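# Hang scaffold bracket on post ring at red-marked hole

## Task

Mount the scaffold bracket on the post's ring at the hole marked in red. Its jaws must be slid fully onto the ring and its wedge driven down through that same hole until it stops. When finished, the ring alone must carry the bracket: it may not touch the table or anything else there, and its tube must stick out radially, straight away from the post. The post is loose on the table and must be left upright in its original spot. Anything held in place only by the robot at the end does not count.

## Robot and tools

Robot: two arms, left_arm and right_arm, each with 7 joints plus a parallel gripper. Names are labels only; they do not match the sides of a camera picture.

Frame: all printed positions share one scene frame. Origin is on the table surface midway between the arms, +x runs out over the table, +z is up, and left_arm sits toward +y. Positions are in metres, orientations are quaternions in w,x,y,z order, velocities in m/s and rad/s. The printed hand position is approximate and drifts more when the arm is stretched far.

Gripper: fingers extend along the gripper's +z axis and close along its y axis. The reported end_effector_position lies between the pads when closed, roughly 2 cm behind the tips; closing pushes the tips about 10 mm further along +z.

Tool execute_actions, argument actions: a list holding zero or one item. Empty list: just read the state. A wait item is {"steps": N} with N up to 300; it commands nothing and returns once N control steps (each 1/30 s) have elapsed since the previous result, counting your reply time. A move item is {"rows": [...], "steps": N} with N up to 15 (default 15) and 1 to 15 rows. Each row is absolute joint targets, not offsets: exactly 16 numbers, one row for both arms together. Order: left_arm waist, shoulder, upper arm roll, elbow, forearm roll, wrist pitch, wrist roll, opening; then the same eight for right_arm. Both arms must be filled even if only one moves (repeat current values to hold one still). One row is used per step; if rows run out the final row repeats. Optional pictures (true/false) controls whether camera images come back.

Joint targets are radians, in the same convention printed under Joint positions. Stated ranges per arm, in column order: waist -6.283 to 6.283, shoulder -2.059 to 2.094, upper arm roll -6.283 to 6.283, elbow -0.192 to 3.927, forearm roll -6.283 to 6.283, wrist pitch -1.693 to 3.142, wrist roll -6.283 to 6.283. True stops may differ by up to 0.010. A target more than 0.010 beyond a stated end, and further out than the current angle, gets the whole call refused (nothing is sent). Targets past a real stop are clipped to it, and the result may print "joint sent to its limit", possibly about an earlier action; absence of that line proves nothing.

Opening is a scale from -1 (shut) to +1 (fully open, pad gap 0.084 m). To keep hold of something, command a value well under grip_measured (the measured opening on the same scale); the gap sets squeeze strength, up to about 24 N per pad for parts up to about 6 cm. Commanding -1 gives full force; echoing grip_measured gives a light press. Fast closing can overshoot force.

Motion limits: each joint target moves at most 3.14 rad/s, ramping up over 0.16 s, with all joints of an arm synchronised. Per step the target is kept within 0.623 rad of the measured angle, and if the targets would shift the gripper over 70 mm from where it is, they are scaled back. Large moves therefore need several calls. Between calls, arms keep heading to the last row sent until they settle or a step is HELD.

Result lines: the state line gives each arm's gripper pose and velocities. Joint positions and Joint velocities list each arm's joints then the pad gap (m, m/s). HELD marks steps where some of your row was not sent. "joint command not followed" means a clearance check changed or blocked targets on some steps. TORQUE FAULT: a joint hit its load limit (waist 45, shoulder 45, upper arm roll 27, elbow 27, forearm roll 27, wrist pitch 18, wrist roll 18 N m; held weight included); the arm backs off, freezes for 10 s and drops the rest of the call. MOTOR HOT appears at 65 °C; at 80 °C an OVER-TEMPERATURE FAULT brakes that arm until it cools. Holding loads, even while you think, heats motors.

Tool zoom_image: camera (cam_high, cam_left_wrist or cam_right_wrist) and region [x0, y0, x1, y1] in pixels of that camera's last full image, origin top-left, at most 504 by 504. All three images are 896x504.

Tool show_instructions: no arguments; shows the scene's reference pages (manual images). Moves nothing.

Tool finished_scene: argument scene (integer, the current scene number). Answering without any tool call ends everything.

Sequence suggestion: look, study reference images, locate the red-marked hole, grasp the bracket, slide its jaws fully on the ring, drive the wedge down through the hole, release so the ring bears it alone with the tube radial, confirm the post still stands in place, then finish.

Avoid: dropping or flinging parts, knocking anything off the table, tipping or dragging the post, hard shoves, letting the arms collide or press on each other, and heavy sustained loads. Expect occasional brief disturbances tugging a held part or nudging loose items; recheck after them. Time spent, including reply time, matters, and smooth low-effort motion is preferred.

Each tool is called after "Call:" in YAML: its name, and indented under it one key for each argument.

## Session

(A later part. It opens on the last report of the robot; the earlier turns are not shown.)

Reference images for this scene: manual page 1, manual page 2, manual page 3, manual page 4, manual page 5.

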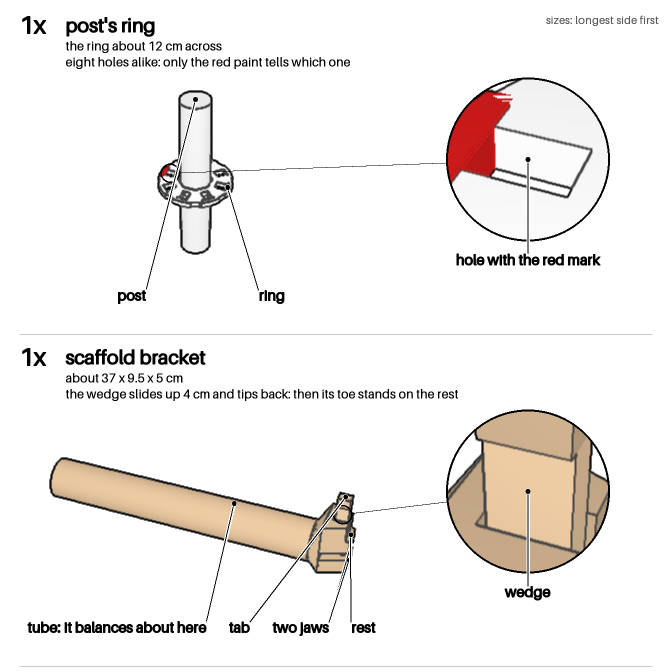

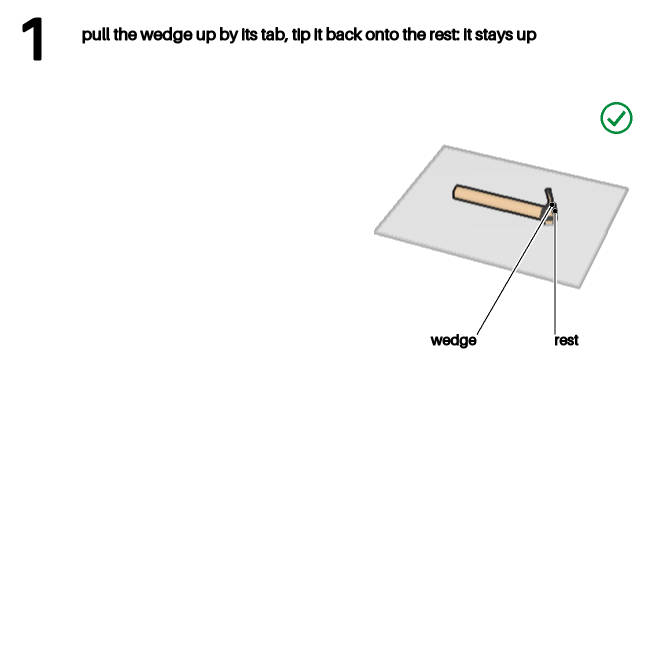

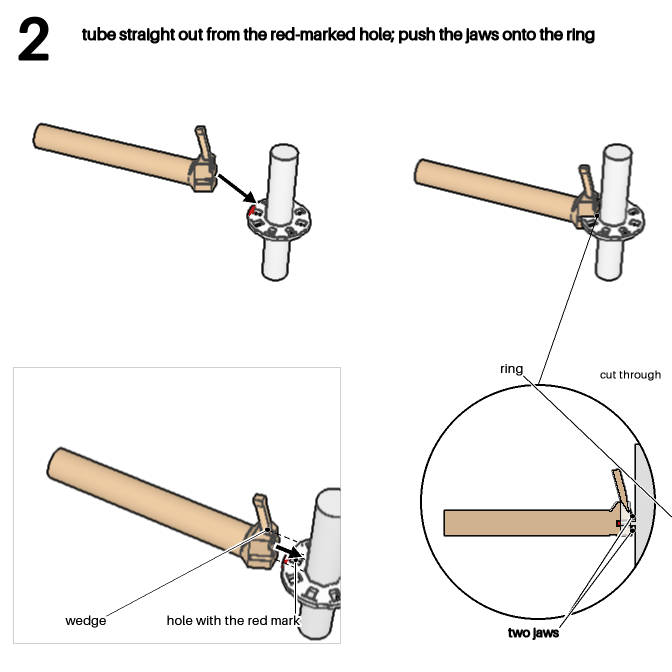

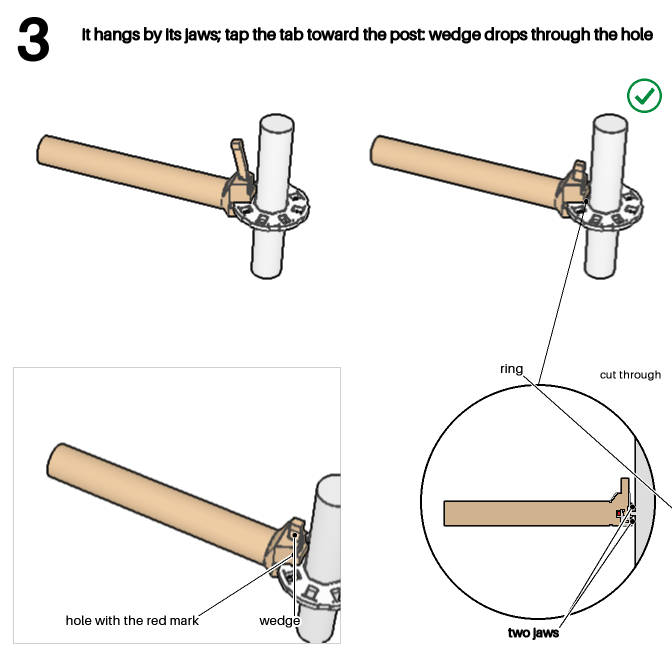

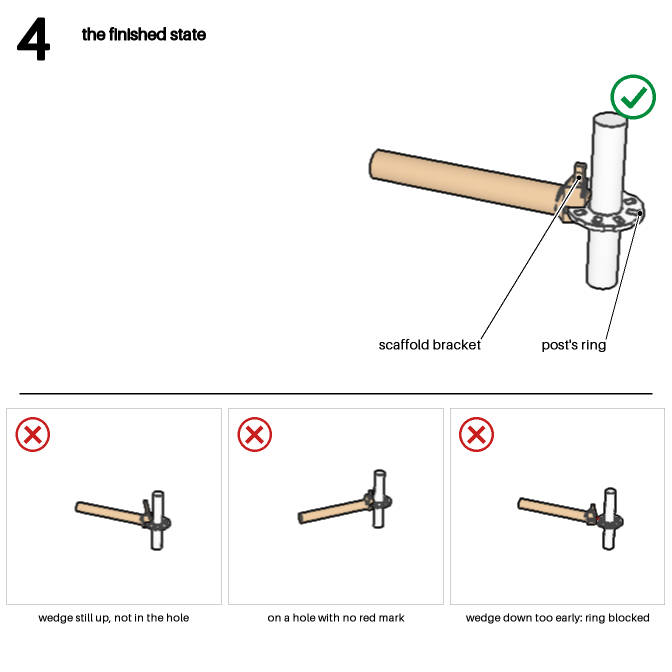

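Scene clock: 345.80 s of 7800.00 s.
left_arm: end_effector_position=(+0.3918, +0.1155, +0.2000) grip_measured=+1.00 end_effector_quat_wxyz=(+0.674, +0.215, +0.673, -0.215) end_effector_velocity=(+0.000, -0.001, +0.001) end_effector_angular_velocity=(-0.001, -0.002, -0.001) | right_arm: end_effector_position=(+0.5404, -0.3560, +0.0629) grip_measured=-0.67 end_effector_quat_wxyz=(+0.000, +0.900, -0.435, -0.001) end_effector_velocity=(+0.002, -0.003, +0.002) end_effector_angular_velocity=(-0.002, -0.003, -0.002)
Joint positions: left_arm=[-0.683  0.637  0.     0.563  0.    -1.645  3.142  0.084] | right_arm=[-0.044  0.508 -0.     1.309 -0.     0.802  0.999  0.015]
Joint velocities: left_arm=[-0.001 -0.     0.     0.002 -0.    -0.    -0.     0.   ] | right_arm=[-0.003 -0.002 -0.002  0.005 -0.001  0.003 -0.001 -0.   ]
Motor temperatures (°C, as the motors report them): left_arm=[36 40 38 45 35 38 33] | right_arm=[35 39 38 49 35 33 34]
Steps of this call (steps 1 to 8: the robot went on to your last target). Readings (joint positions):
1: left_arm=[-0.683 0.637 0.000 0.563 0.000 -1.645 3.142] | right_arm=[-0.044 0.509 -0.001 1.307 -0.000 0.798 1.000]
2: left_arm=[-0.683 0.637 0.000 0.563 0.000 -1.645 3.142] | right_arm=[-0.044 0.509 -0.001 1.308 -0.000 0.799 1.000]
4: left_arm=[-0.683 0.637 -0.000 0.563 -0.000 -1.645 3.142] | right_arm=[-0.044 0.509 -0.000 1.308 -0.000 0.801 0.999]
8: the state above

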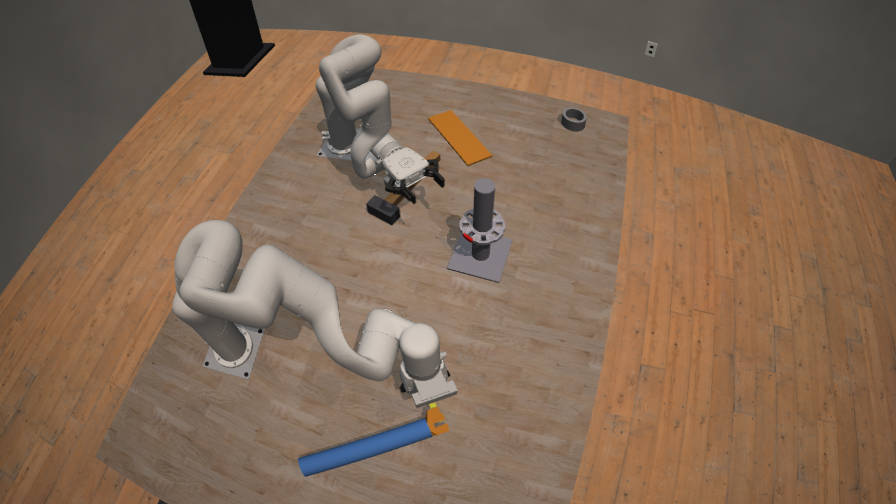

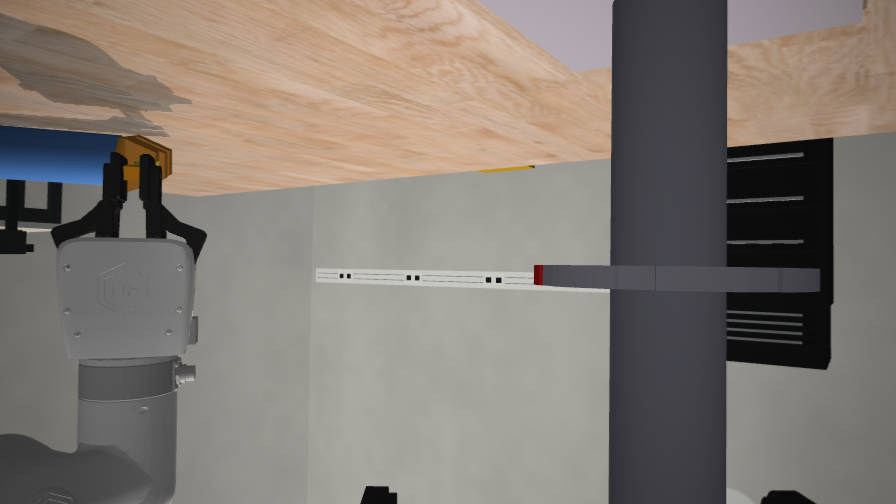

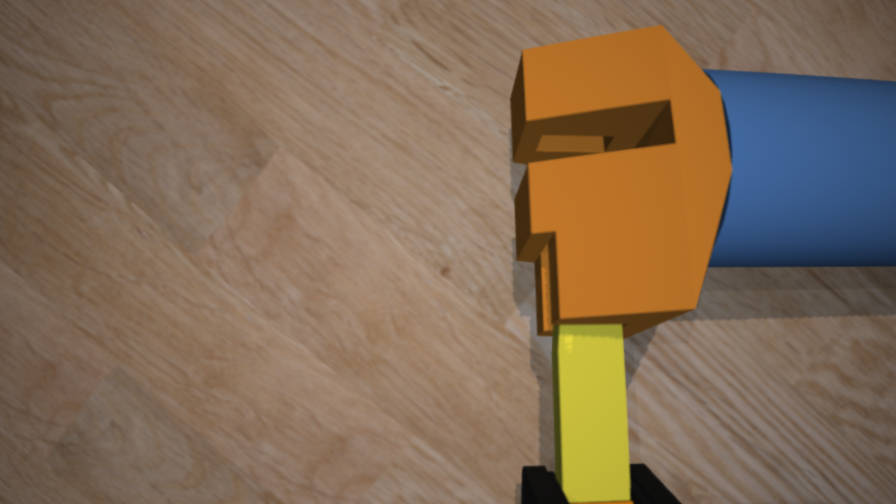

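Call:
execute_actions:
  actions:
    - {"rows": [[-0.683,0.6371,0,0.5632,0,-1.6447,3.1416,1,-0.0458,0.5062,0,1.3139,0,0.8077,0.9972,-0.74],[-0.683,0.6371,0,0.5632,0,-1.6447,3.1416,1,-0.0477,0.5048,0,1.3182,0,0.8134,0.9953,-0.74],[-0.683,0.6371,0,0.5632,0,-1.6447,3.1416,1,-0.0496,0.5035,0,1.3226,0,0.8191,0.9934,-0.74],[-0.683,0.6371,0,0.5632,0,-1.6447,3.1416,1,-0.0515,0.5023,0,1.3271,0,0.8248,0.9915,-0.74],[-0.683,0.6371,0,0.5632,0,-1.6447,3.1416,1,-0.0535,0.5012,0,1.3317,0,0.8305,0.9895,-0.74],[-0.683,0.6371,0,0.5632,0,-1.6447,3.1416,1,-0.0555,0.5002,0,1.3364,0,0.8362,0.9875,-0.74],[-0.683,0.6371,0,0.5632,0,-1.6447,3.1416,1,-0.0575,0.4993,0,1.3411,0,0.8418,0.9855,-0.74],[-0.683,0.6371,0,0.5632,0,-1.6447,3.1416,1,-0.0595,0.4985,0,1.3459,0,0.8474,0.9835,-0.74],[-0.683,0.6371,0,0.5632,0,-1.6447,3.1416,1,-0.0616,0.4979,0,1.3508,0,0.8529,0.9814,-0.74],[-0.683,0.6371,0,0.5632,0,-1.6447,3.1416,1,-0.0637,0.4974,0,1.3558,0,0.8584,0.9793,-0.74],[-0.683,0.6371,0,0.5632,0,-1.6447,3.1416,1,-0.0658,0.4970,0,1.3608,0,0.8638,0.9772,-0.74],[-0.683,0.6371,0,0.5632,0,-1.6447,3.1416,1,-0.0680,0.4967,0,1.3659,0,0.8692,0.9750,-0.74],[-0.683,0.6371,0,0.5632,0,-1.6447,3.1416,1,-0.0704,0.4969,0,1.3716,0,0.8747,0.9726,-0.74],[-0.683,0.6371,0,0.5632,0,-1.6447,3.1416,1,-0.0728,0.4972,0,1.3774,0,0.8802,0.9702,-0.74],[-0.683,0.6371,0,0.5632,0,-1.6447,3.1416,1,-0.0752,0.4977,0,1.3833,0,0.8856,0.9678,-0.74]], "steps": 15}
  pictures: false

Call:
execute_actions:
  actions:
    - {"rows": [[-0.683,0.6371,0,0.5632,0,-1.6447,3.1416,1,-0.0777,0.4983,0,1.3893,0,0.8910,0.9653,-0.74],[-0.683,0.6371,0,0.5632,0,-1.6447,3.1416,1,-0.0802,0.4991,0,1.3954,0,0.8963,0.9628,-0.74],[-0.683,0.6371,0,0.5632,0,-1.6447,3.1416,1,-0.0827,0.5000,0,1.4016,0,0.9016,0.9603,-0.74],[-0.683,0.6371,0,0.5632,0,-1.6447,3.1416,1,-0.0852,0.5010,0,1.4079,0,0.9069,0.9578,-0.74],[-0.683,0.6371,0,0.5632,0,-1.6447,3.1416,1,-0.0878,0.5022,0,1.4143,0,0.9121,0.9552,-0.74],[-0.683,0.6371,0,0.5632,0,-1.6447,3.1416,1,-0.0904,0.5035,0,1.4208,0,0.9173,0.9526,-0.74],[-0.683,0.6371,0,0.5632,0,-1.6447,3.1416,1,-0.0930,0.5049,0,1.4274,0,0.9225,0.9500,-0.74],[-0.683,0.6371,0,0.5632,0,-1.6447,3.1416,1,-0.0956,0.5065,0,1.4341,0,0.9276,0.9474,-0.74],[-0.683,0.6371,0,0.5632,0,-1.6447,3.1416,1,-0.0983,0.5082,0,1.4408,0,0.9326,0.9447,-0.74]], "steps": 15}

Scene clock: 373.40 s of 7800.00 s.
left_arm: end_effector_position=(+0.3918, +0.1155, +0.2000) grip_measured=+1.00 end_effector_quat_wxyz=(+0.674, +0.215, +0.673, -0.215) end_effector_velocity=(-0.000, +0.001, -0.000) end_effector_angular_velocity=(+0.001, +0.002, +0.001) | right_arm: end_effector_position=(+0.5511, -0.3685, +0.0858) grip_measured=-0.67 end_effector_quat_wxyz=(-0.000, +0.900, -0.435, +0.000) end_effector_velocity=(+0.028, -0.037, +0.050) end_effector_angular_velocity=(+0.000, +0.003, -0.002)
Joint positions: left_arm=[-0.683  0.637 -0.     0.563 -0.    -1.645  3.142  0.084] | right_arm=[-0.067  0.497  0.     1.365  0.     0.867  0.975  0.015]
Joint velocities: left_arm=[ 0.    -0.     0.    -0.002 -0.    -0.    -0.     0.   ] | right_arm=[-0.068 -0.     0.     0.159  0.     0.163 -0.066  0.   ]
Motor temperatures (°C, as the motors report them): left_arm=[36 40 38 45 35 38 33] | right_arm=[35 40 38 50 35 33 34]
Steps of this call (steps 1 to 15: the robot went on to your last target; steps 16 to 90: nothing new was sent; then 24.10 s passed at rest; steps 91 to 105: all 15 steps of this action). Readings (joint positions):
91: left_arm=[-0.683 0.637 -0.000 0.563 -0.000 -1.645 3.142] | right_arm=[-0.044 0.508 0.000 1.310 0.000 0.802 0.999]
92: left_arm=[-0.683 0.637 -0.000 0.563 0.000 -1.645 3.142] | right_arm=[-0.044 0.508 0.000 1.311 0.000 0.804 0.999]
94: left_arm=[-0.683 0.637 -0.000 0.563 -0.000 -1.645 3.142] | right_arm=[-0.046 0.506 0.001 1.315 0.000 0.810 0.996]
98: left_arm=[-0.683 0.637 -0.000 0.563 0.000 -1.645 3.142] | right_arm=[-0.053 0.501 -0.000 1.332 0.000 0.829 0.990]
105: the state above

Scene clock: 373.90 s of 7800.00 s.
left_arm: end_effector_position=(+0.3918, +0.1155, +0.2000) grip_measured=+1.00 end_effector_quat_wxyz=(+0.674, +0.215, +0.673, -0.215) end_effector_velocity=(-0.000, -0.000, -0.000) end_effector_angular_velocity=(+0.000, -0.000, -0.001) | right_arm: end_effector_position=(+0.5643, -0.3855, +0.1040) grip_measured=-0.67 end_effector_quat_wxyz=(-0.000, +0.900, -0.436, +0.000) end_effector_velocity=(-0.002, +0.003, -0.001) end_effector_angular_velocity=(+0.004, +0.018, +0.014)
Joint positions: left_arm=[-0.683  0.637 -0.     0.563  0.    -1.645  3.142  0.084] | right_arm=[-0.098  0.507 -0.     1.439 -0.     0.931  0.946  0.015]
Joint velocities: left_arm=[-0.001  0.    -0.     0.    -0.    -0.     0.     0.   ] | right_arm=[-0.004  0.009  0.009  0.015  0.001  0.024 -0.011  0.   ]
Motor temperatures (°C, as the motors report them): left_arm=[36 40 38 45 35 38 33] | right_arm=[35 40 38 50 35 33 34]
Steps of this call (steps 1 to 15: all 15 steps of this action). Readings (joint positions):
1: left_arm=[-0.683 0.637 -0.000 0.563 -0.000 -1.645 3.142] | right_arm=[-0.070 0.497 0.000 1.371 0.000 0.873 0.973]
2: left_arm=[-0.683 0.637 0.000 0.563 -0.000 -1.645 3.142] | right_arm=[-0.072 0.497 0.000 1.376 0.000 0.878 0.971]
4: left_arm=[-0.683 0.637 0.000 0.563 -0.000 -1.645 3.142] | right_arm=[-0.077 0.498 0.000 1.388 0.000 0.889 0.966]
8: left_arm=[-0.683 0.637 -0.000 0.563 0.000 -1.645 3.142] | right_arm=[-0.087 0.502 -0.000 1.412 0.000 0.910 0.956]
15: the state above

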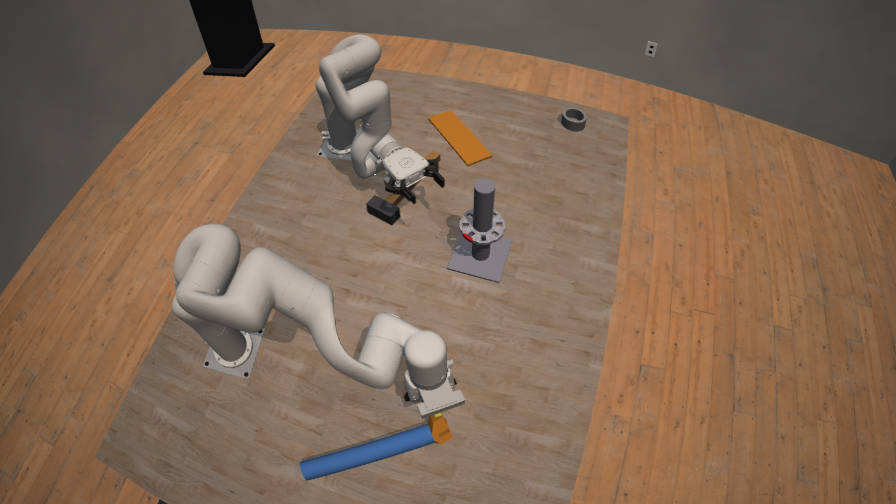

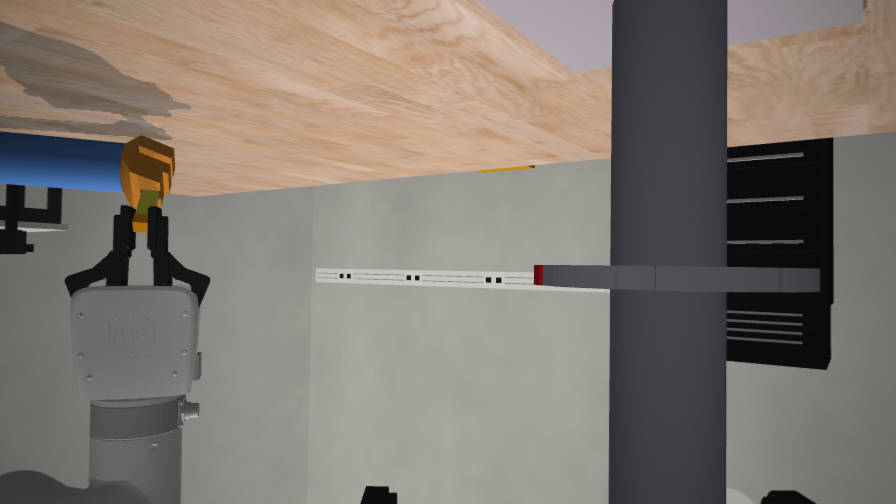

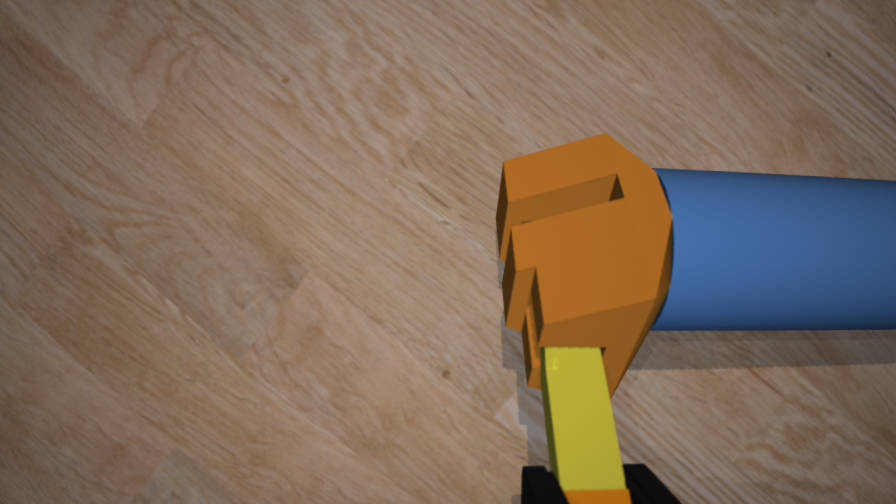

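Call:
execute_actions:
  actions:
    - {"rows": [[-0.683,0.6371,0,0.5632,0,-1.6447,3.1416,1,-0.1000,0.5095,0,1.4450,0,0.9355,0.9430,-0.74],[-0.683,0.6371,0,0.5632,0,-1.6447,3.1416,1,-0.1025,0.5115,0,1.4515,0,0.9400,0.9405,-0.74],[-0.683,0.6371,0,0.5632,0,-1.6447,3.1416,1,-0.1054,0.5139,0,1.4590,0,0.9451,0.9376,-0.74],[-0.683,0.6371,0,0.5632,0,-1.6447,3.1416,1,-0.1083,0.5164,0,1.4666,0,0.9502,0.9347,-0.74],[-0.683,0.6371,0,0.5632,0,-1.6447,3.1416,1,-0.1112,0.5191,0,1.4743,0,0.9552,0.9318,-0.74],[-0.683,0.6371,0,0.5632,0,-1.6447,3.1416,1,-0.1142,0.5219,0,1.4821,0,0.9602,0.9288,-0.74],[-0.683,0.6371,0,0.5632,0,-1.6447,3.1416,1,-0.1172,0.5248,0,1.4899,0,0.9651,0.9258,-0.74],[-0.683,0.6371,0,0.5632,0,-1.6447,3.1416,1,-0.1202,0.5278,0,1.4978,0,0.9700,0.9228,-0.74],[-0.683,0.6371,0,0.5632,0,-1.6447,3.1416,1,-0.1232,0.5310,0,1.5058,0,0.9748,0.9198,-0.74],[-0.683,0.6371,0,0.5632,0,-1.6447,3.1416,1,-0.1262,0.5343,0,1.5139,0,0.9796,0.9168,-0.74],[-0.683,0.6371,0,0.5632,0,-1.6447,3.1416,1,-0.1292,0.5377,0,1.5221,0,0.9844,0.9138,-0.74],[-0.683,0.6371,0,0.5632,0,-1.6447,3.1416,1,-0.1322,0.5413,0,1.5303,0,0.9890,0.9108,-0.74],[-0.683,0.6371,0,0.5632,0,-1.6447,3.1416,1,-0.1351,0.5450,0,1.5383,0,0.9933,0.9079,-0.74],[-0.683,0.6371,0,0.5632,0,-1.6447,3.1416,1,-0.1380,0.5488,0,1.5464,0,0.9976,0.9050,-0.74],[-0.683,0.6371,0,0.5632,0,-1.6447,3.1416,1,-0.1409,0.5527,0,1.5546,0,1.0019,0.9021,-0.74]], "steps": 15}
  pictures: false

Call:
execute_actions:
  actions:
    - {"rows": [[-0.683,0.6371,0,0.5632,0,-1.6447,3.1416,1,-0.1438,0.5568,0,1.5629,0,1.0061,0.8992,-0.74],[-0.683,0.6371,0,0.5632,0,-1.6447,3.1416,1,-0.1467,0.5610,0,1.5712,0,1.0102,0.8963,-0.74],[-0.683,0.6371,0,0.5632,0,-1.6447,3.1416,1,-0.1496,0.5653,0,1.5796,0,1.0143,0.8934,-0.74],[-0.683,0.6371,0,0.5632,0,-1.6447,3.1416,1,-0.1525,0.5698,0,1.5881,0,1.0183,0.8905,-0.74],[-0.683,0.6371,0,0.5632,0,-1.6447,3.1416,1,-0.1554,0.5744,0,1.5966,0,1.0222,0.8876,-0.74],[-0.683,0.6371,0,0.5632,0,-1.6447,3.1416,1,-0.1583,0.5791,0,1.6052,0,1.0261,0.8847,-0.74],[-0.683,0.6371,0,0.5632,0,-1.6447,3.1416,1,-0.1613,0.5839,0,1.6139,0,1.0300,0.8817,-0.74],[-0.683,0.6371,0,0.5632,0,-1.6447,3.1416,1,-0.1642,0.5888,0,1.6226,0,1.0338,0.8788,-0.74],[-0.683,0.6371,0,0.5632,0,-1.6447,3.1416,1,-0.1671,0.5939,0,1.6313,0,1.0374,0.8759,-0.74]], "steps": 15}

Scene clock: 419.30 s of 7800.00 s.
left_arm: end_effector_position=(+0.3918, +0.1155, +0.2000) grip_measured=+1.00 end_effector_quat_wxyz=(+0.674, +0.215, +0.673, -0.215) end_effector_velocity=(+0.000, -0.000, +0.000) end_effector_angular_velocity=(-0.000, -0.001, +0.000) | right_arm: end_effector_position=(+0.5796, -0.4051, +0.1158) grip_measured=-0.67 end_effector_quat_wxyz=(+0.000, +0.900, -0.436, +0.000) end_effector_velocity=(+0.040, -0.051, +0.023) end_effector_angular_velocity=(-0.000, +0.001, +0.002)
Joint positions: left_arm=[-0.683  0.637 -0.     0.563 -0.    -1.645  3.142  0.084] | right_arm=[-0.131  0.54  -0.     1.527 -0.     0.987  0.912  0.015]
Joint velocities: left_arm=[ 0.001  0.    -0.     0.001  0.    -0.     0.001  0.   ] | right_arm=[-0.087  0.106  0.001  0.239 -0.001  0.133 -0.086  0.   ]
Motor temperatures (°C, as the motors report them): left_arm=[36 40 38 45 35 38 33] | right_arm=[35 40 38 51 35 33 34]
Steps of this call (steps 1 to 15: the robot went on to your last target; steps 16 to 90: nothing new was sent; then 41.90 s passed at rest; steps 91 to 105: all 15 steps of this action). Readings (joint positions):
91: left_arm=[-0.683 0.637 -0.000 0.563 -0.000 -1.645 3.142] | right_arm=[-0.098 0.508 0.000 1.441 0.000 0.933 0.945]
92: left_arm=[-0.683 0.637 0.000 0.563 0.000 -1.645 3.142] | right_arm=[-0.099 0.509 0.000 1.442 0.000 0.934 0.944]
94: left_arm=[-0.683 0.637 0.000 0.563 -0.000 -1.645 3.142] | right_arm=[-0.101 0.511 0.001 1.448 0.000 0.938 0.942]
98: left_arm=[-0.683 0.637 -0.000 0.563 -0.000 -1.645 3.142] | right_arm=[-0.111 0.519 -0.000 1.473 -0.000 0.954 0.932]
105: the state above

Scene clock: 419.80 s of 7800.00 s.
left_arm: end_effector_position=(+0.3918, +0.1155, +0.2000) grip_measured=+1.00 end_effector_quat_wxyz=(+0.674, +0.215, +0.673, -0.215) end_effector_velocity=(-0.000, -0.000, +0.000) end_effector_angular_velocity=(+0.000, -0.001, -0.001) | right_arm: end_effector_position=(+0.5966, -0.4264, +0.1216) grip_measured=-0.67 end_effector_quat_wxyz=(-0.000, +0.900, -0.436, +0.000) end_effector_velocity=(+0.001, -0.002, -0.003) end_effector_angular_velocity=(+0.003, +0.014, +0.010)
Joint positions: left_arm=[-0.683  0.637  0.     0.563 -0.    -1.645  3.142  0.084] | right_arm=[-0.166  0.592 -0.     1.629  0.     1.036  0.877  0.015]
Joint velocities: left_arm=[-0.     0.    -0.     0.     0.     0.     0.001  0.   ] | right_arm=[-0.007  0.019  0.005  0.025 -0.001  0.021 -0.013  0.   ]
Motor temperatures (°C, as the motors report them): left_arm=[36 40 38 45 35 38 33] | right_arm=[35 40 38 51 35 33 34]
Steps of this call (steps 1 to 15: all 15 steps of this action). Readings (joint positions):
1: left_arm=[-0.683 0.637 0.000 0.563 0.000 -1.645 3.142] | right_arm=[-0.134 0.544 -0.000 1.535 -0.000 0.991 0.909]
2: left_arm=[-0.683 0.637 -0.000 0.563 -0.000 -1.645 3.142] | right_arm=[-0.137 0.547 -0.000 1.544 -0.000 0.996 0.906]
4: left_arm=[-0.683 0.637 -0.000 0.563 0.000 -1.645 3.142] | right_arm=[-0.143 0.555 -0.000 1.560 -0.000 1.004 0.900]
8: left_arm=[-0.683 0.637 -0.000 0.563 -0.000 -1.645 3.142] | right_arm=[-0.154 0.573 -0.000 1.593 -0.000 1.020 0.889]
15: the state above

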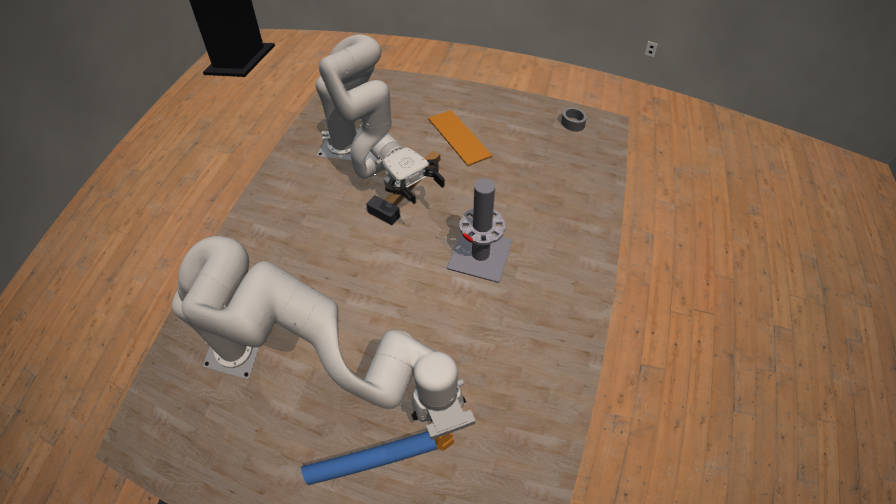

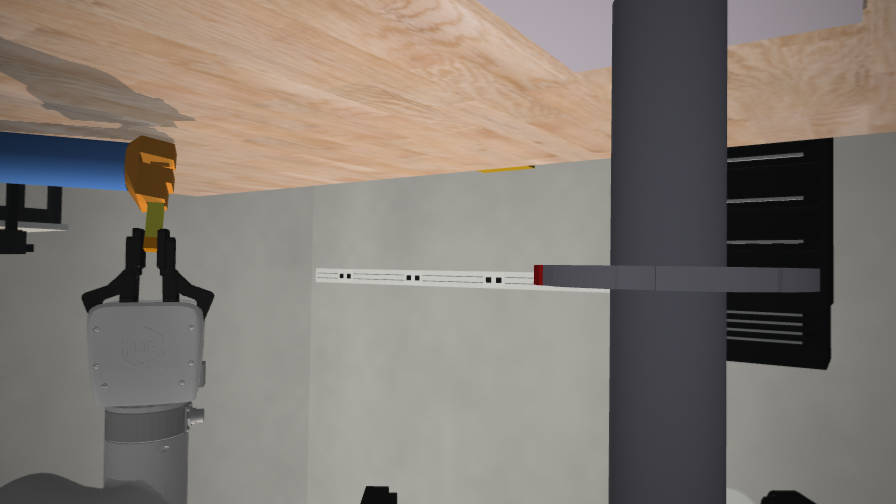

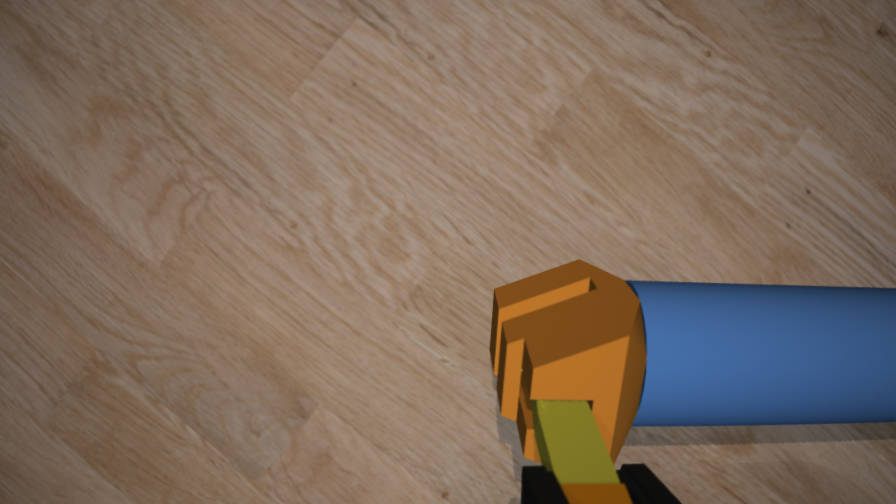

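Call:
execute_actions:
  actions:
    - {"rows": [[-0.683,0.6371,0,0.5632,0,-1.6447,3.1416,1,-0.1690,0.5975,0,1.6373,0,1.0398,0.8740,-0.74],[-0.683,0.6371,0,0.5632,0,-1.6447,3.1416,1,-0.1718,0.6028,0,1.6461,0,1.0433,0.8712,-0.74],[-0.683,0.6371,0,0.5632,0,-1.6447,3.1416,1,-0.1748,0.6086,0,1.6556,0,1.0470,0.8682,-0.74],[-0.683,0.6371,0,0.5632,0,-1.6447,3.1416,1,-0.1778,0.6145,0,1.6652,0,1.0507,0.8652,-0.74],[-0.683,0.6371,0,0.5632,0,-1.6447,3.1416,1,-0.1808,0.6205,0,1.6748,0,1.0543,0.8622,-0.74],[-0.683,0.6371,0,0.5632,0,-1.6447,3.1416,1,-0.1838,0.6267,0,1.6845,0,1.0578,0.8592,-0.74],[-0.683,0.6371,0,0.5632,0,-1.6447,3.1416,1,-0.1868,0.6330,0,1.6943,0,1.0613,0.8562,-0.74],[-0.683,0.6371,0,0.5632,0,-1.6447,3.1416,1,-0.1898,0.6394,0,1.7041,0,1.0647,0.8532,-0.74],[-0.683,0.6371,0,0.5632,0,-1.6447,3.1416,1,-0.1928,0.6459,0,1.7140,0,1.0681,0.8502,-0.74],[-0.683,0.6371,0,0.5632,0,-1.6447,3.1416,1,-0.1958,0.6525,0,1.7240,0,1.0715,0.8472,-0.74],[-0.683,0.6371,0,0.5632,0,-1.6447,3.1416,1,-0.1986,0.6587,0,1.7333,0,1.0746,0.8444,-0.74],[-0.683,0.6371,0,0.5632,0,-1.6447,3.1416,1,-0.2011,0.6642,0,1.7415,0,1.0773,0.8419,-0.74],[-0.683,0.6371,0,0.5632,0,-1.6447,3.1416,1,-0.2031,0.6687,0,1.7481,0,1.0794,0.8399,-0.74],[-0.683,0.6371,0,0.5632,0,-1.6447,3.1416,1,-0.2045,0.6719,0,1.7528,0,1.0809,0.8385,-0.74],[-0.683,0.6371,0,0.5632,0,-1.6447,3.1416,1,-0.2052,0.6735,0,1.7551,0,1.0816,0.8378,-0.74]], "steps": 15}
  pictures: false

Call:
execute_actions:
  actions:
    - {"steps": 10}

Call:
zoom_image:
  camera: "cam_left_wrist"
  region: [60, 110, 240, 290]

Scene clock: 446.10 s of 7800.00 s.
left_arm: end_effector_position=(+0.3918, +0.1155, +0.2000) grip_measured=+1.00 end_effector_quat_wxyz=(+0.674, +0.215, +0.673, -0.215) end_effector_velocity=(-0.000, -0.000, -0.000) end_effector_angular_velocity=(-0.001, +0.001, -0.001) | right_arm: end_effector_position=(+0.6140, -0.4476, +0.1202) grip_measured=-0.67 end_effector_quat_wxyz=(-0.000, +0.900, -0.435, +0.000) end_effector_velocity=(+0.033, -0.039, -0.008) end_effector_angular_velocity=(+0.002, -0.002, +0.004)
Joint positions: left_arm=[-0.683  0.637 -0.     0.563 -0.    -1.645  3.142  0.084] | right_arm=[-0.199  0.661  0.     1.736  0.     1.074  0.844  0.015]
Joint velocities: left_arm=[-0.     0.    -0.001 -0.001  0.    -0.    -0.001 -0.   ] | right_arm=[-0.061  0.142  0.003  0.21   0.001  0.066 -0.064 -0.   ]
Motor temperatures (°C, as the motors report them): left_arm=[36 40 38 45 35 38 33] | right_arm=[35 40 38 51 35 33 34]
Steps of this call (steps 1 to 15: the robot went on to your last target; steps 16 to 90: nothing new was sent; then 22.80 s passed at rest; steps 91 to 105: all 15 steps of this action). Readings (joint positions):
91: left_arm=[-0.683 0.637 -0.000 0.563 -0.000 -1.645 3.142] | right_arm=[-0.167 0.594 0.000 1.631 0.000 1.037 0.876]
92: left_arm=[-0.683 0.637 -0.000 0.563 0.000 -1.645 3.142] | right_arm=[-0.167 0.595 0.000 1.633 -0.000 1.038 0.875]
94: left_arm=[-0.683 0.637 0.000 0.563 -0.000 -1.645 3.142] | right_arm=[-0.170 0.600 0.000 1.641 -0.000 1.042 0.873]
98: left_arm=[-0.683 0.637 -0.000 0.563 0.000 -1.645 3.142] | right_arm=[-0.180 0.619 -0.000 1.673 -0.000 1.053 0.863]
105: the state above

Scene clock: 446.43 s of 7800.00 s.
left_arm: end_effector_position=(+0.3918, +0.1155, +0.2000) grip_measured=+1.00 end_effector_quat_wxyz=(+0.674, +0.215, +0.673, -0.215) end_effector_velocity=(+0.000, +0.001, -0.000) end_effector_angular_velocity=(+0.000, +0.000, +0.001) | right_arm: end_effector_position=(+0.6166, -0.4508, +0.1194) grip_measured=-0.67 end_effector_quat_wxyz=(-0.000, +0.900, -0.435, +0.000) end_effector_velocity=(+0.002, -0.004, +0.001) end_effector_angular_velocity=(-0.002, -0.004, -0.003)
Joint positions: left_arm=[-0.683  0.637 -0.     0.563 -0.    -1.645  3.142  0.084] | right_arm=[-0.205  0.673  0.001  1.755  0.     1.081  0.838  0.015]
Joint velocities: left_arm=[ 0.001 -0.     0.001 -0.001  0.     0.    -0.    -0.   ] | right_arm=[-0.003  0.002 -0.002  0.007 -0.001 -0.    -0.002 -0.   ]
Motor temperatures (°C, as the motors report them): left_arm=[36 40 38 45 35 38 33] | right_arm=[35 40 38 51 35 33 34]
Steps of this call (steps 1 to 10: the robot went on to your last target). Readings (joint positions):
1: left_arm=[-0.683 0.637 0.000 0.563 -0.000 -1.645 3.142] | right_arm=[-0.201 0.665 0.000 1.742 0.000 1.076 0.842]
2: left_arm=[-0.683 0.637 -0.000 0.563 -0.000 -1.645 3.142] | right_arm=[-0.203 0.668 0.000 1.747 0.000 1.078 0.841]
4: left_arm=[-0.683 0.637 0.000 0.563 -0.000 -1.645 3.142] | right_arm=[-0.204 0.671 0.000 1.751 0.000 1.080 0.839]
8: left_arm=[-0.683 0.637 0.000 0.563 -0.000 -1.645 3.142] | right_arm=[-0.204 0.673 0.001 1.754 0.000 1.081 0.838]
10: the state above

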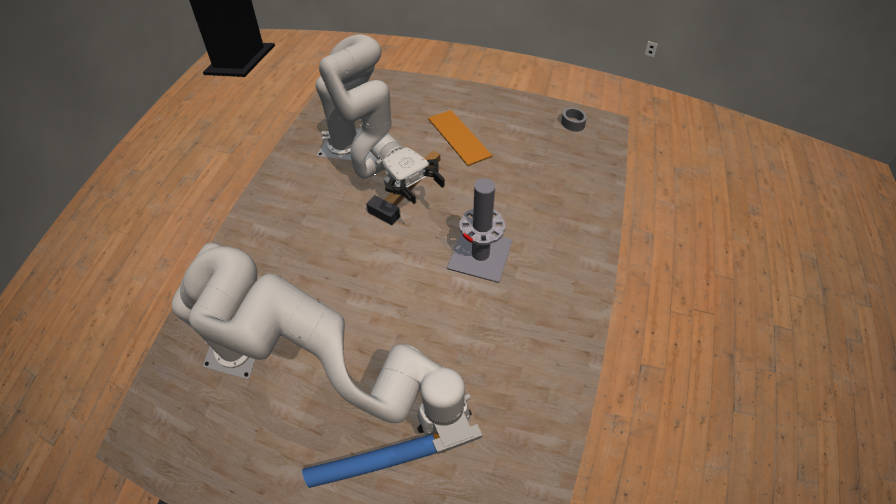

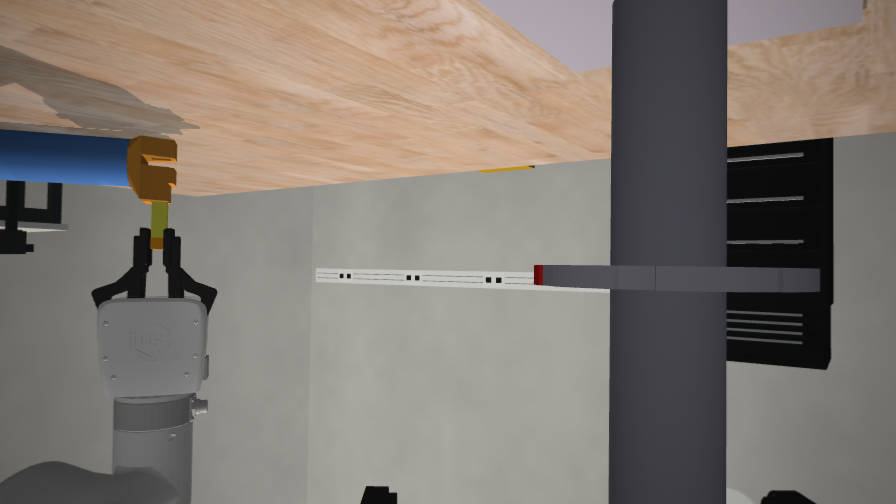

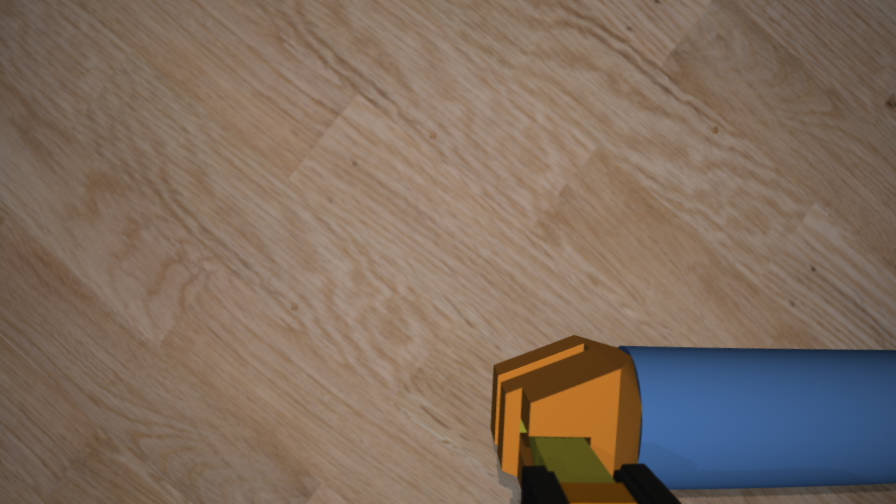

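Region (60, 110, 240, 290) of cam_left_wrist's 896x504 image, scaled by 2.800, with more detail than that image has.

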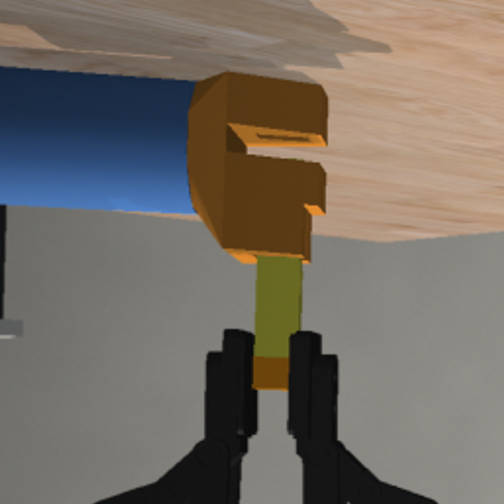

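Call:
execute_actions:
  actions:
    - {"rows": [[-0.683,0.6371,0,0.5632,0,-1.6447,3.1416,1,-0.2052,0.6722,0,1.7568,0,1.0846,0.8378,-0.74],[-0.683,0.6371,0,0.5632,0,-1.6447,3.1416,1,-0.2052,0.6699,0,1.7598,0,1.0899,0.8378,-0.74],[-0.683,0.6371,0,0.5632,0,-1.6447,3.1416,1,-0.2052,0.6674,0,1.7631,0,1.0957,0.8378,-0.74],[-0.683,0.6371,0,0.5632,0,-1.6447,3.1416,1,-0.2052,0.6649,0,1.7665,0,1.1016,0.8378,-0.74],[-0.683,0.6371,0,0.5632,0,-1.6447,3.1416,1,-0.2052,0.6625,0,1.7699,0,1.1074,0.8378,-0.74],[-0.683,0.6371,0,0.5632,0,-1.6447,3.1416,1,-0.2052,0.6601,0,1.7733,0,1.1132,0.8378,-0.74],[-0.683,0.6371,0,0.5632,0,-1.6447,3.1416,1,-0.2052,0.6577,0,1.7767,0,1.1190,0.8378,-0.74],[-0.683,0.6371,0,0.5632,0,-1.6447,3.1416,1,-0.2052,0.6553,0,1.7801,0,1.1248,0.8378,-0.74],[-0.683,0.6371,0,0.5632,0,-1.6447,3.1416,1,-0.2052,0.6530,0,1.7834,0,1.1304,0.8378,-0.74],[-0.683,0.6371,0,0.5632,0,-1.6447,3.1416,1,-0.2052,0.6513,0,1.7857,0,1.1344,0.8378,-0.74],[-0.683,0.6371,0,0.5632,0,-1.6447,3.1416,1,-0.2052,0.6505,0,1.7868,0,1.1363,0.8378,-0.74]], "steps": 15}
  pictures: false

Call:
execute_actions:
  actions:
    - {"steps": 8}

Call:
zoom_image:
  camera: "cam_left_wrist"
  region: [60, 110, 240, 290]

Scene clock: 521.43 s of 7800.00 s.
left_arm: end_effector_position=(+0.3918, +0.1155, +0.2000) grip_measured=+1.00 end_effector_quat_wxyz=(+0.674, +0.215, +0.673, -0.215) end_effector_velocity=(-0.000, -0.001, +0.000) end_effector_angular_velocity=(-0.001, +0.000, -0.002) | right_arm: end_effector_position=(+0.6153, -0.4522, +0.1395) grip_measured=-0.67 end_effector_quat_wxyz=(+0.001, +0.900, -0.436, -0.002) end_effector_velocity=(-0.012, -0.002, -0.006) end_effector_angular_velocity=(+0.004, +0.047, -0.004)
Joint positions: left_arm=[-0.683  0.637 -0.     0.563 -0.    -1.645  3.142  0.084] | right_arm=[-0.206  0.654 -0.001  1.783 -0.     1.134  0.838  0.015]
Joint velocities: left_arm=[-0.001  0.    -0.001  0.001  0.     0.    -0.    -0.   ] | right_arm=[-0.003  0.003 -0.002 -0.002  0.002  0.042 -0.001  0.001]
Motor temperatures (°C, as the motors report them): left_arm=[36 40 38 44 35 38 33] | right_arm=[35 40 38 50 35 33 34]
Steps of this call (steps 1 to 30: the robot went on to your last target; steps 31 to 90: nothing new was sent; then 71.50 s passed at rest; steps 91 to 105: all 15 steps of this action). Readings (joint positions):
91: left_arm=[-0.683 0.637 -0.000 0.563 -0.000 -1.645 3.142] | right_arm=[-0.205 0.673 0.000 1.755 0.000 1.082 0.838]
92: left_arm=[-0.683 0.637 -0.000 0.563 -0.000 -1.645 3.142] | right_arm=[-0.205 0.673 0.000 1.755 0.000 1.082 0.838]
94: left_arm=[-0.683 0.637 -0.000 0.563 -0.000 -1.645 3.142] | right_arm=[-0.205 0.672 0.000 1.758 0.000 1.088 0.838]
98: left_arm=[-0.683 0.637 0.000 0.563 -0.000 -1.645 3.142] | right_arm=[-0.205 0.663 -0.000 1.769 -0.000 1.107 0.838]
105: the state above

Scene clock: 521.70 s of 7800.00 s.
left_arm: end_effector_position=(+0.3918, +0.1155, +0.2000) grip_measured=+1.00 end_effector_quat_wxyz=(+0.674, +0.215, +0.673, -0.215) end_effector_velocity=(+0.000, -0.000, +0.000) end_effector_angular_velocity=(-0.000, -0.001, -0.000) | right_arm: end_effector_position=(+0.6151, -0.4522, +0.1404) grip_measured=-0.67 end_effector_quat_wxyz=(+0.001, +0.900, -0.436, -0.003) end_effector_velocity=(+0.003, -0.006, +0.008) end_effector_angular_velocity=(-0.005, -0.016, -0.010)
Joint positions: left_arm=[-0.683  0.637  0.     0.563 -0.    -1.645  3.142  0.084] | right_arm=[-0.206  0.653 -0.001  1.784 -0.     1.137  0.838  0.015]
Joint velocities: left_arm=[-0.     0.     0.     0.001  0.    -0.    -0.     0.   ] | right_arm=[-0.004 -0.007 -0.005  0.009 -0.001 -0.     0.002  0.   ]
Motor temperatures (°C, as the motors report them): left_arm=[36 40 38 44 35 38 33] | right_arm=[35 40 38 50 35 33 34]
Steps of this call (steps 1 to 8: the robot went on to your last target). Readings (joint positions):
1: left_arm=[-0.683 0.637 0.000 0.563 0.000 -1.645 3.142] | right_arm=[-0.206 0.654 -0.001 1.783 -0.000 1.135 0.838]
2: left_arm=[-0.683 0.637 0.000 0.563 -0.000 -1.645 3.142] | right_arm=[-0.206 0.653 -0.001 1.783 -0.000 1.136 0.838]
4: left_arm=[-0.683 0.637 0.000 0.563 -0.000 -1.645 3.142] | right_arm=[-0.206 0.653 -0.001 1.783 -0.000 1.137 0.838]
8: the state above

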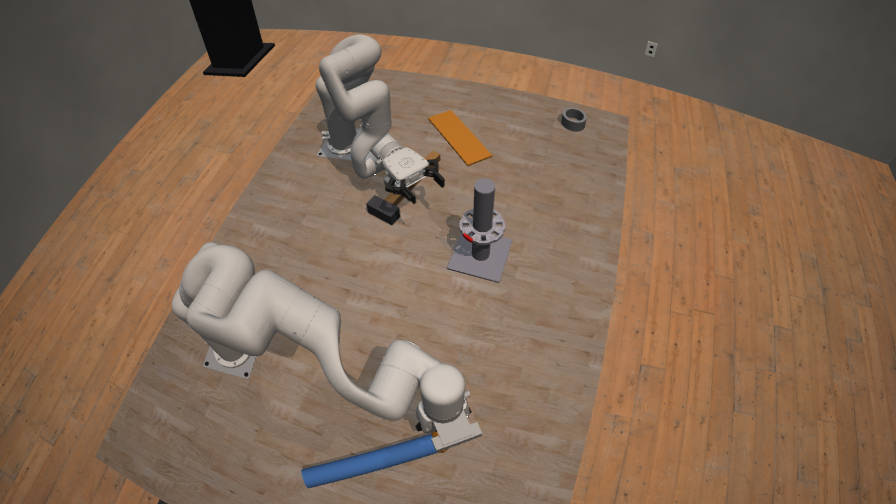

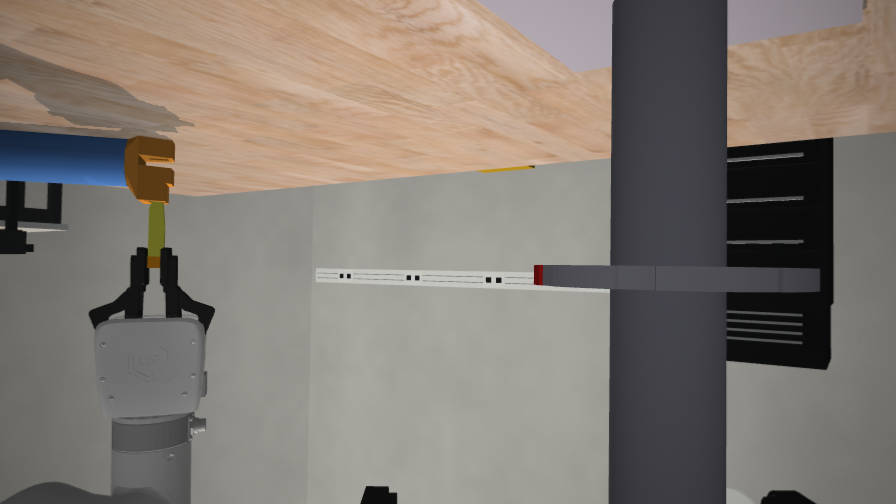

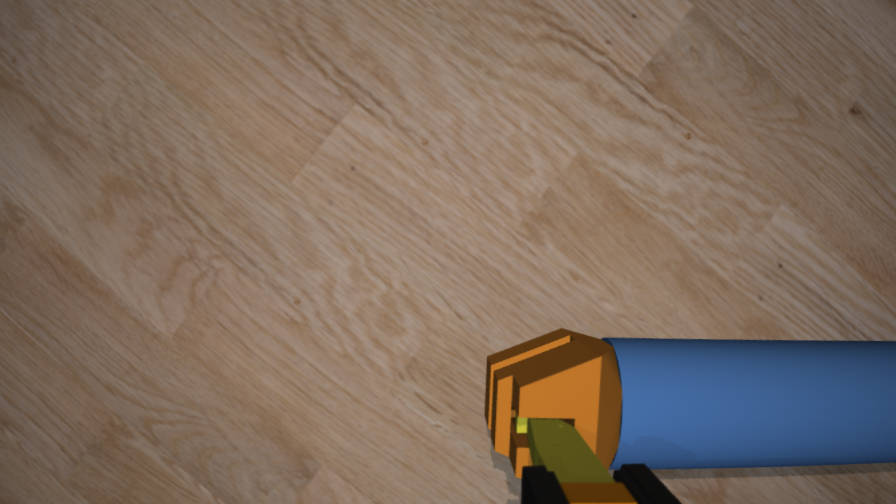

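Region (60, 110, 240, 290) of cam_left_wrist's 896x504 image, scaled by 2.800, with more detail than that image has.

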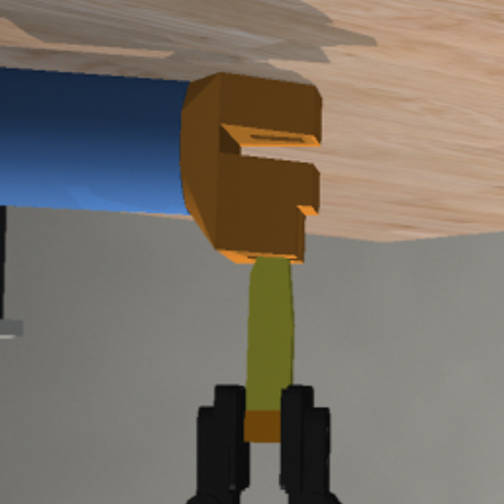

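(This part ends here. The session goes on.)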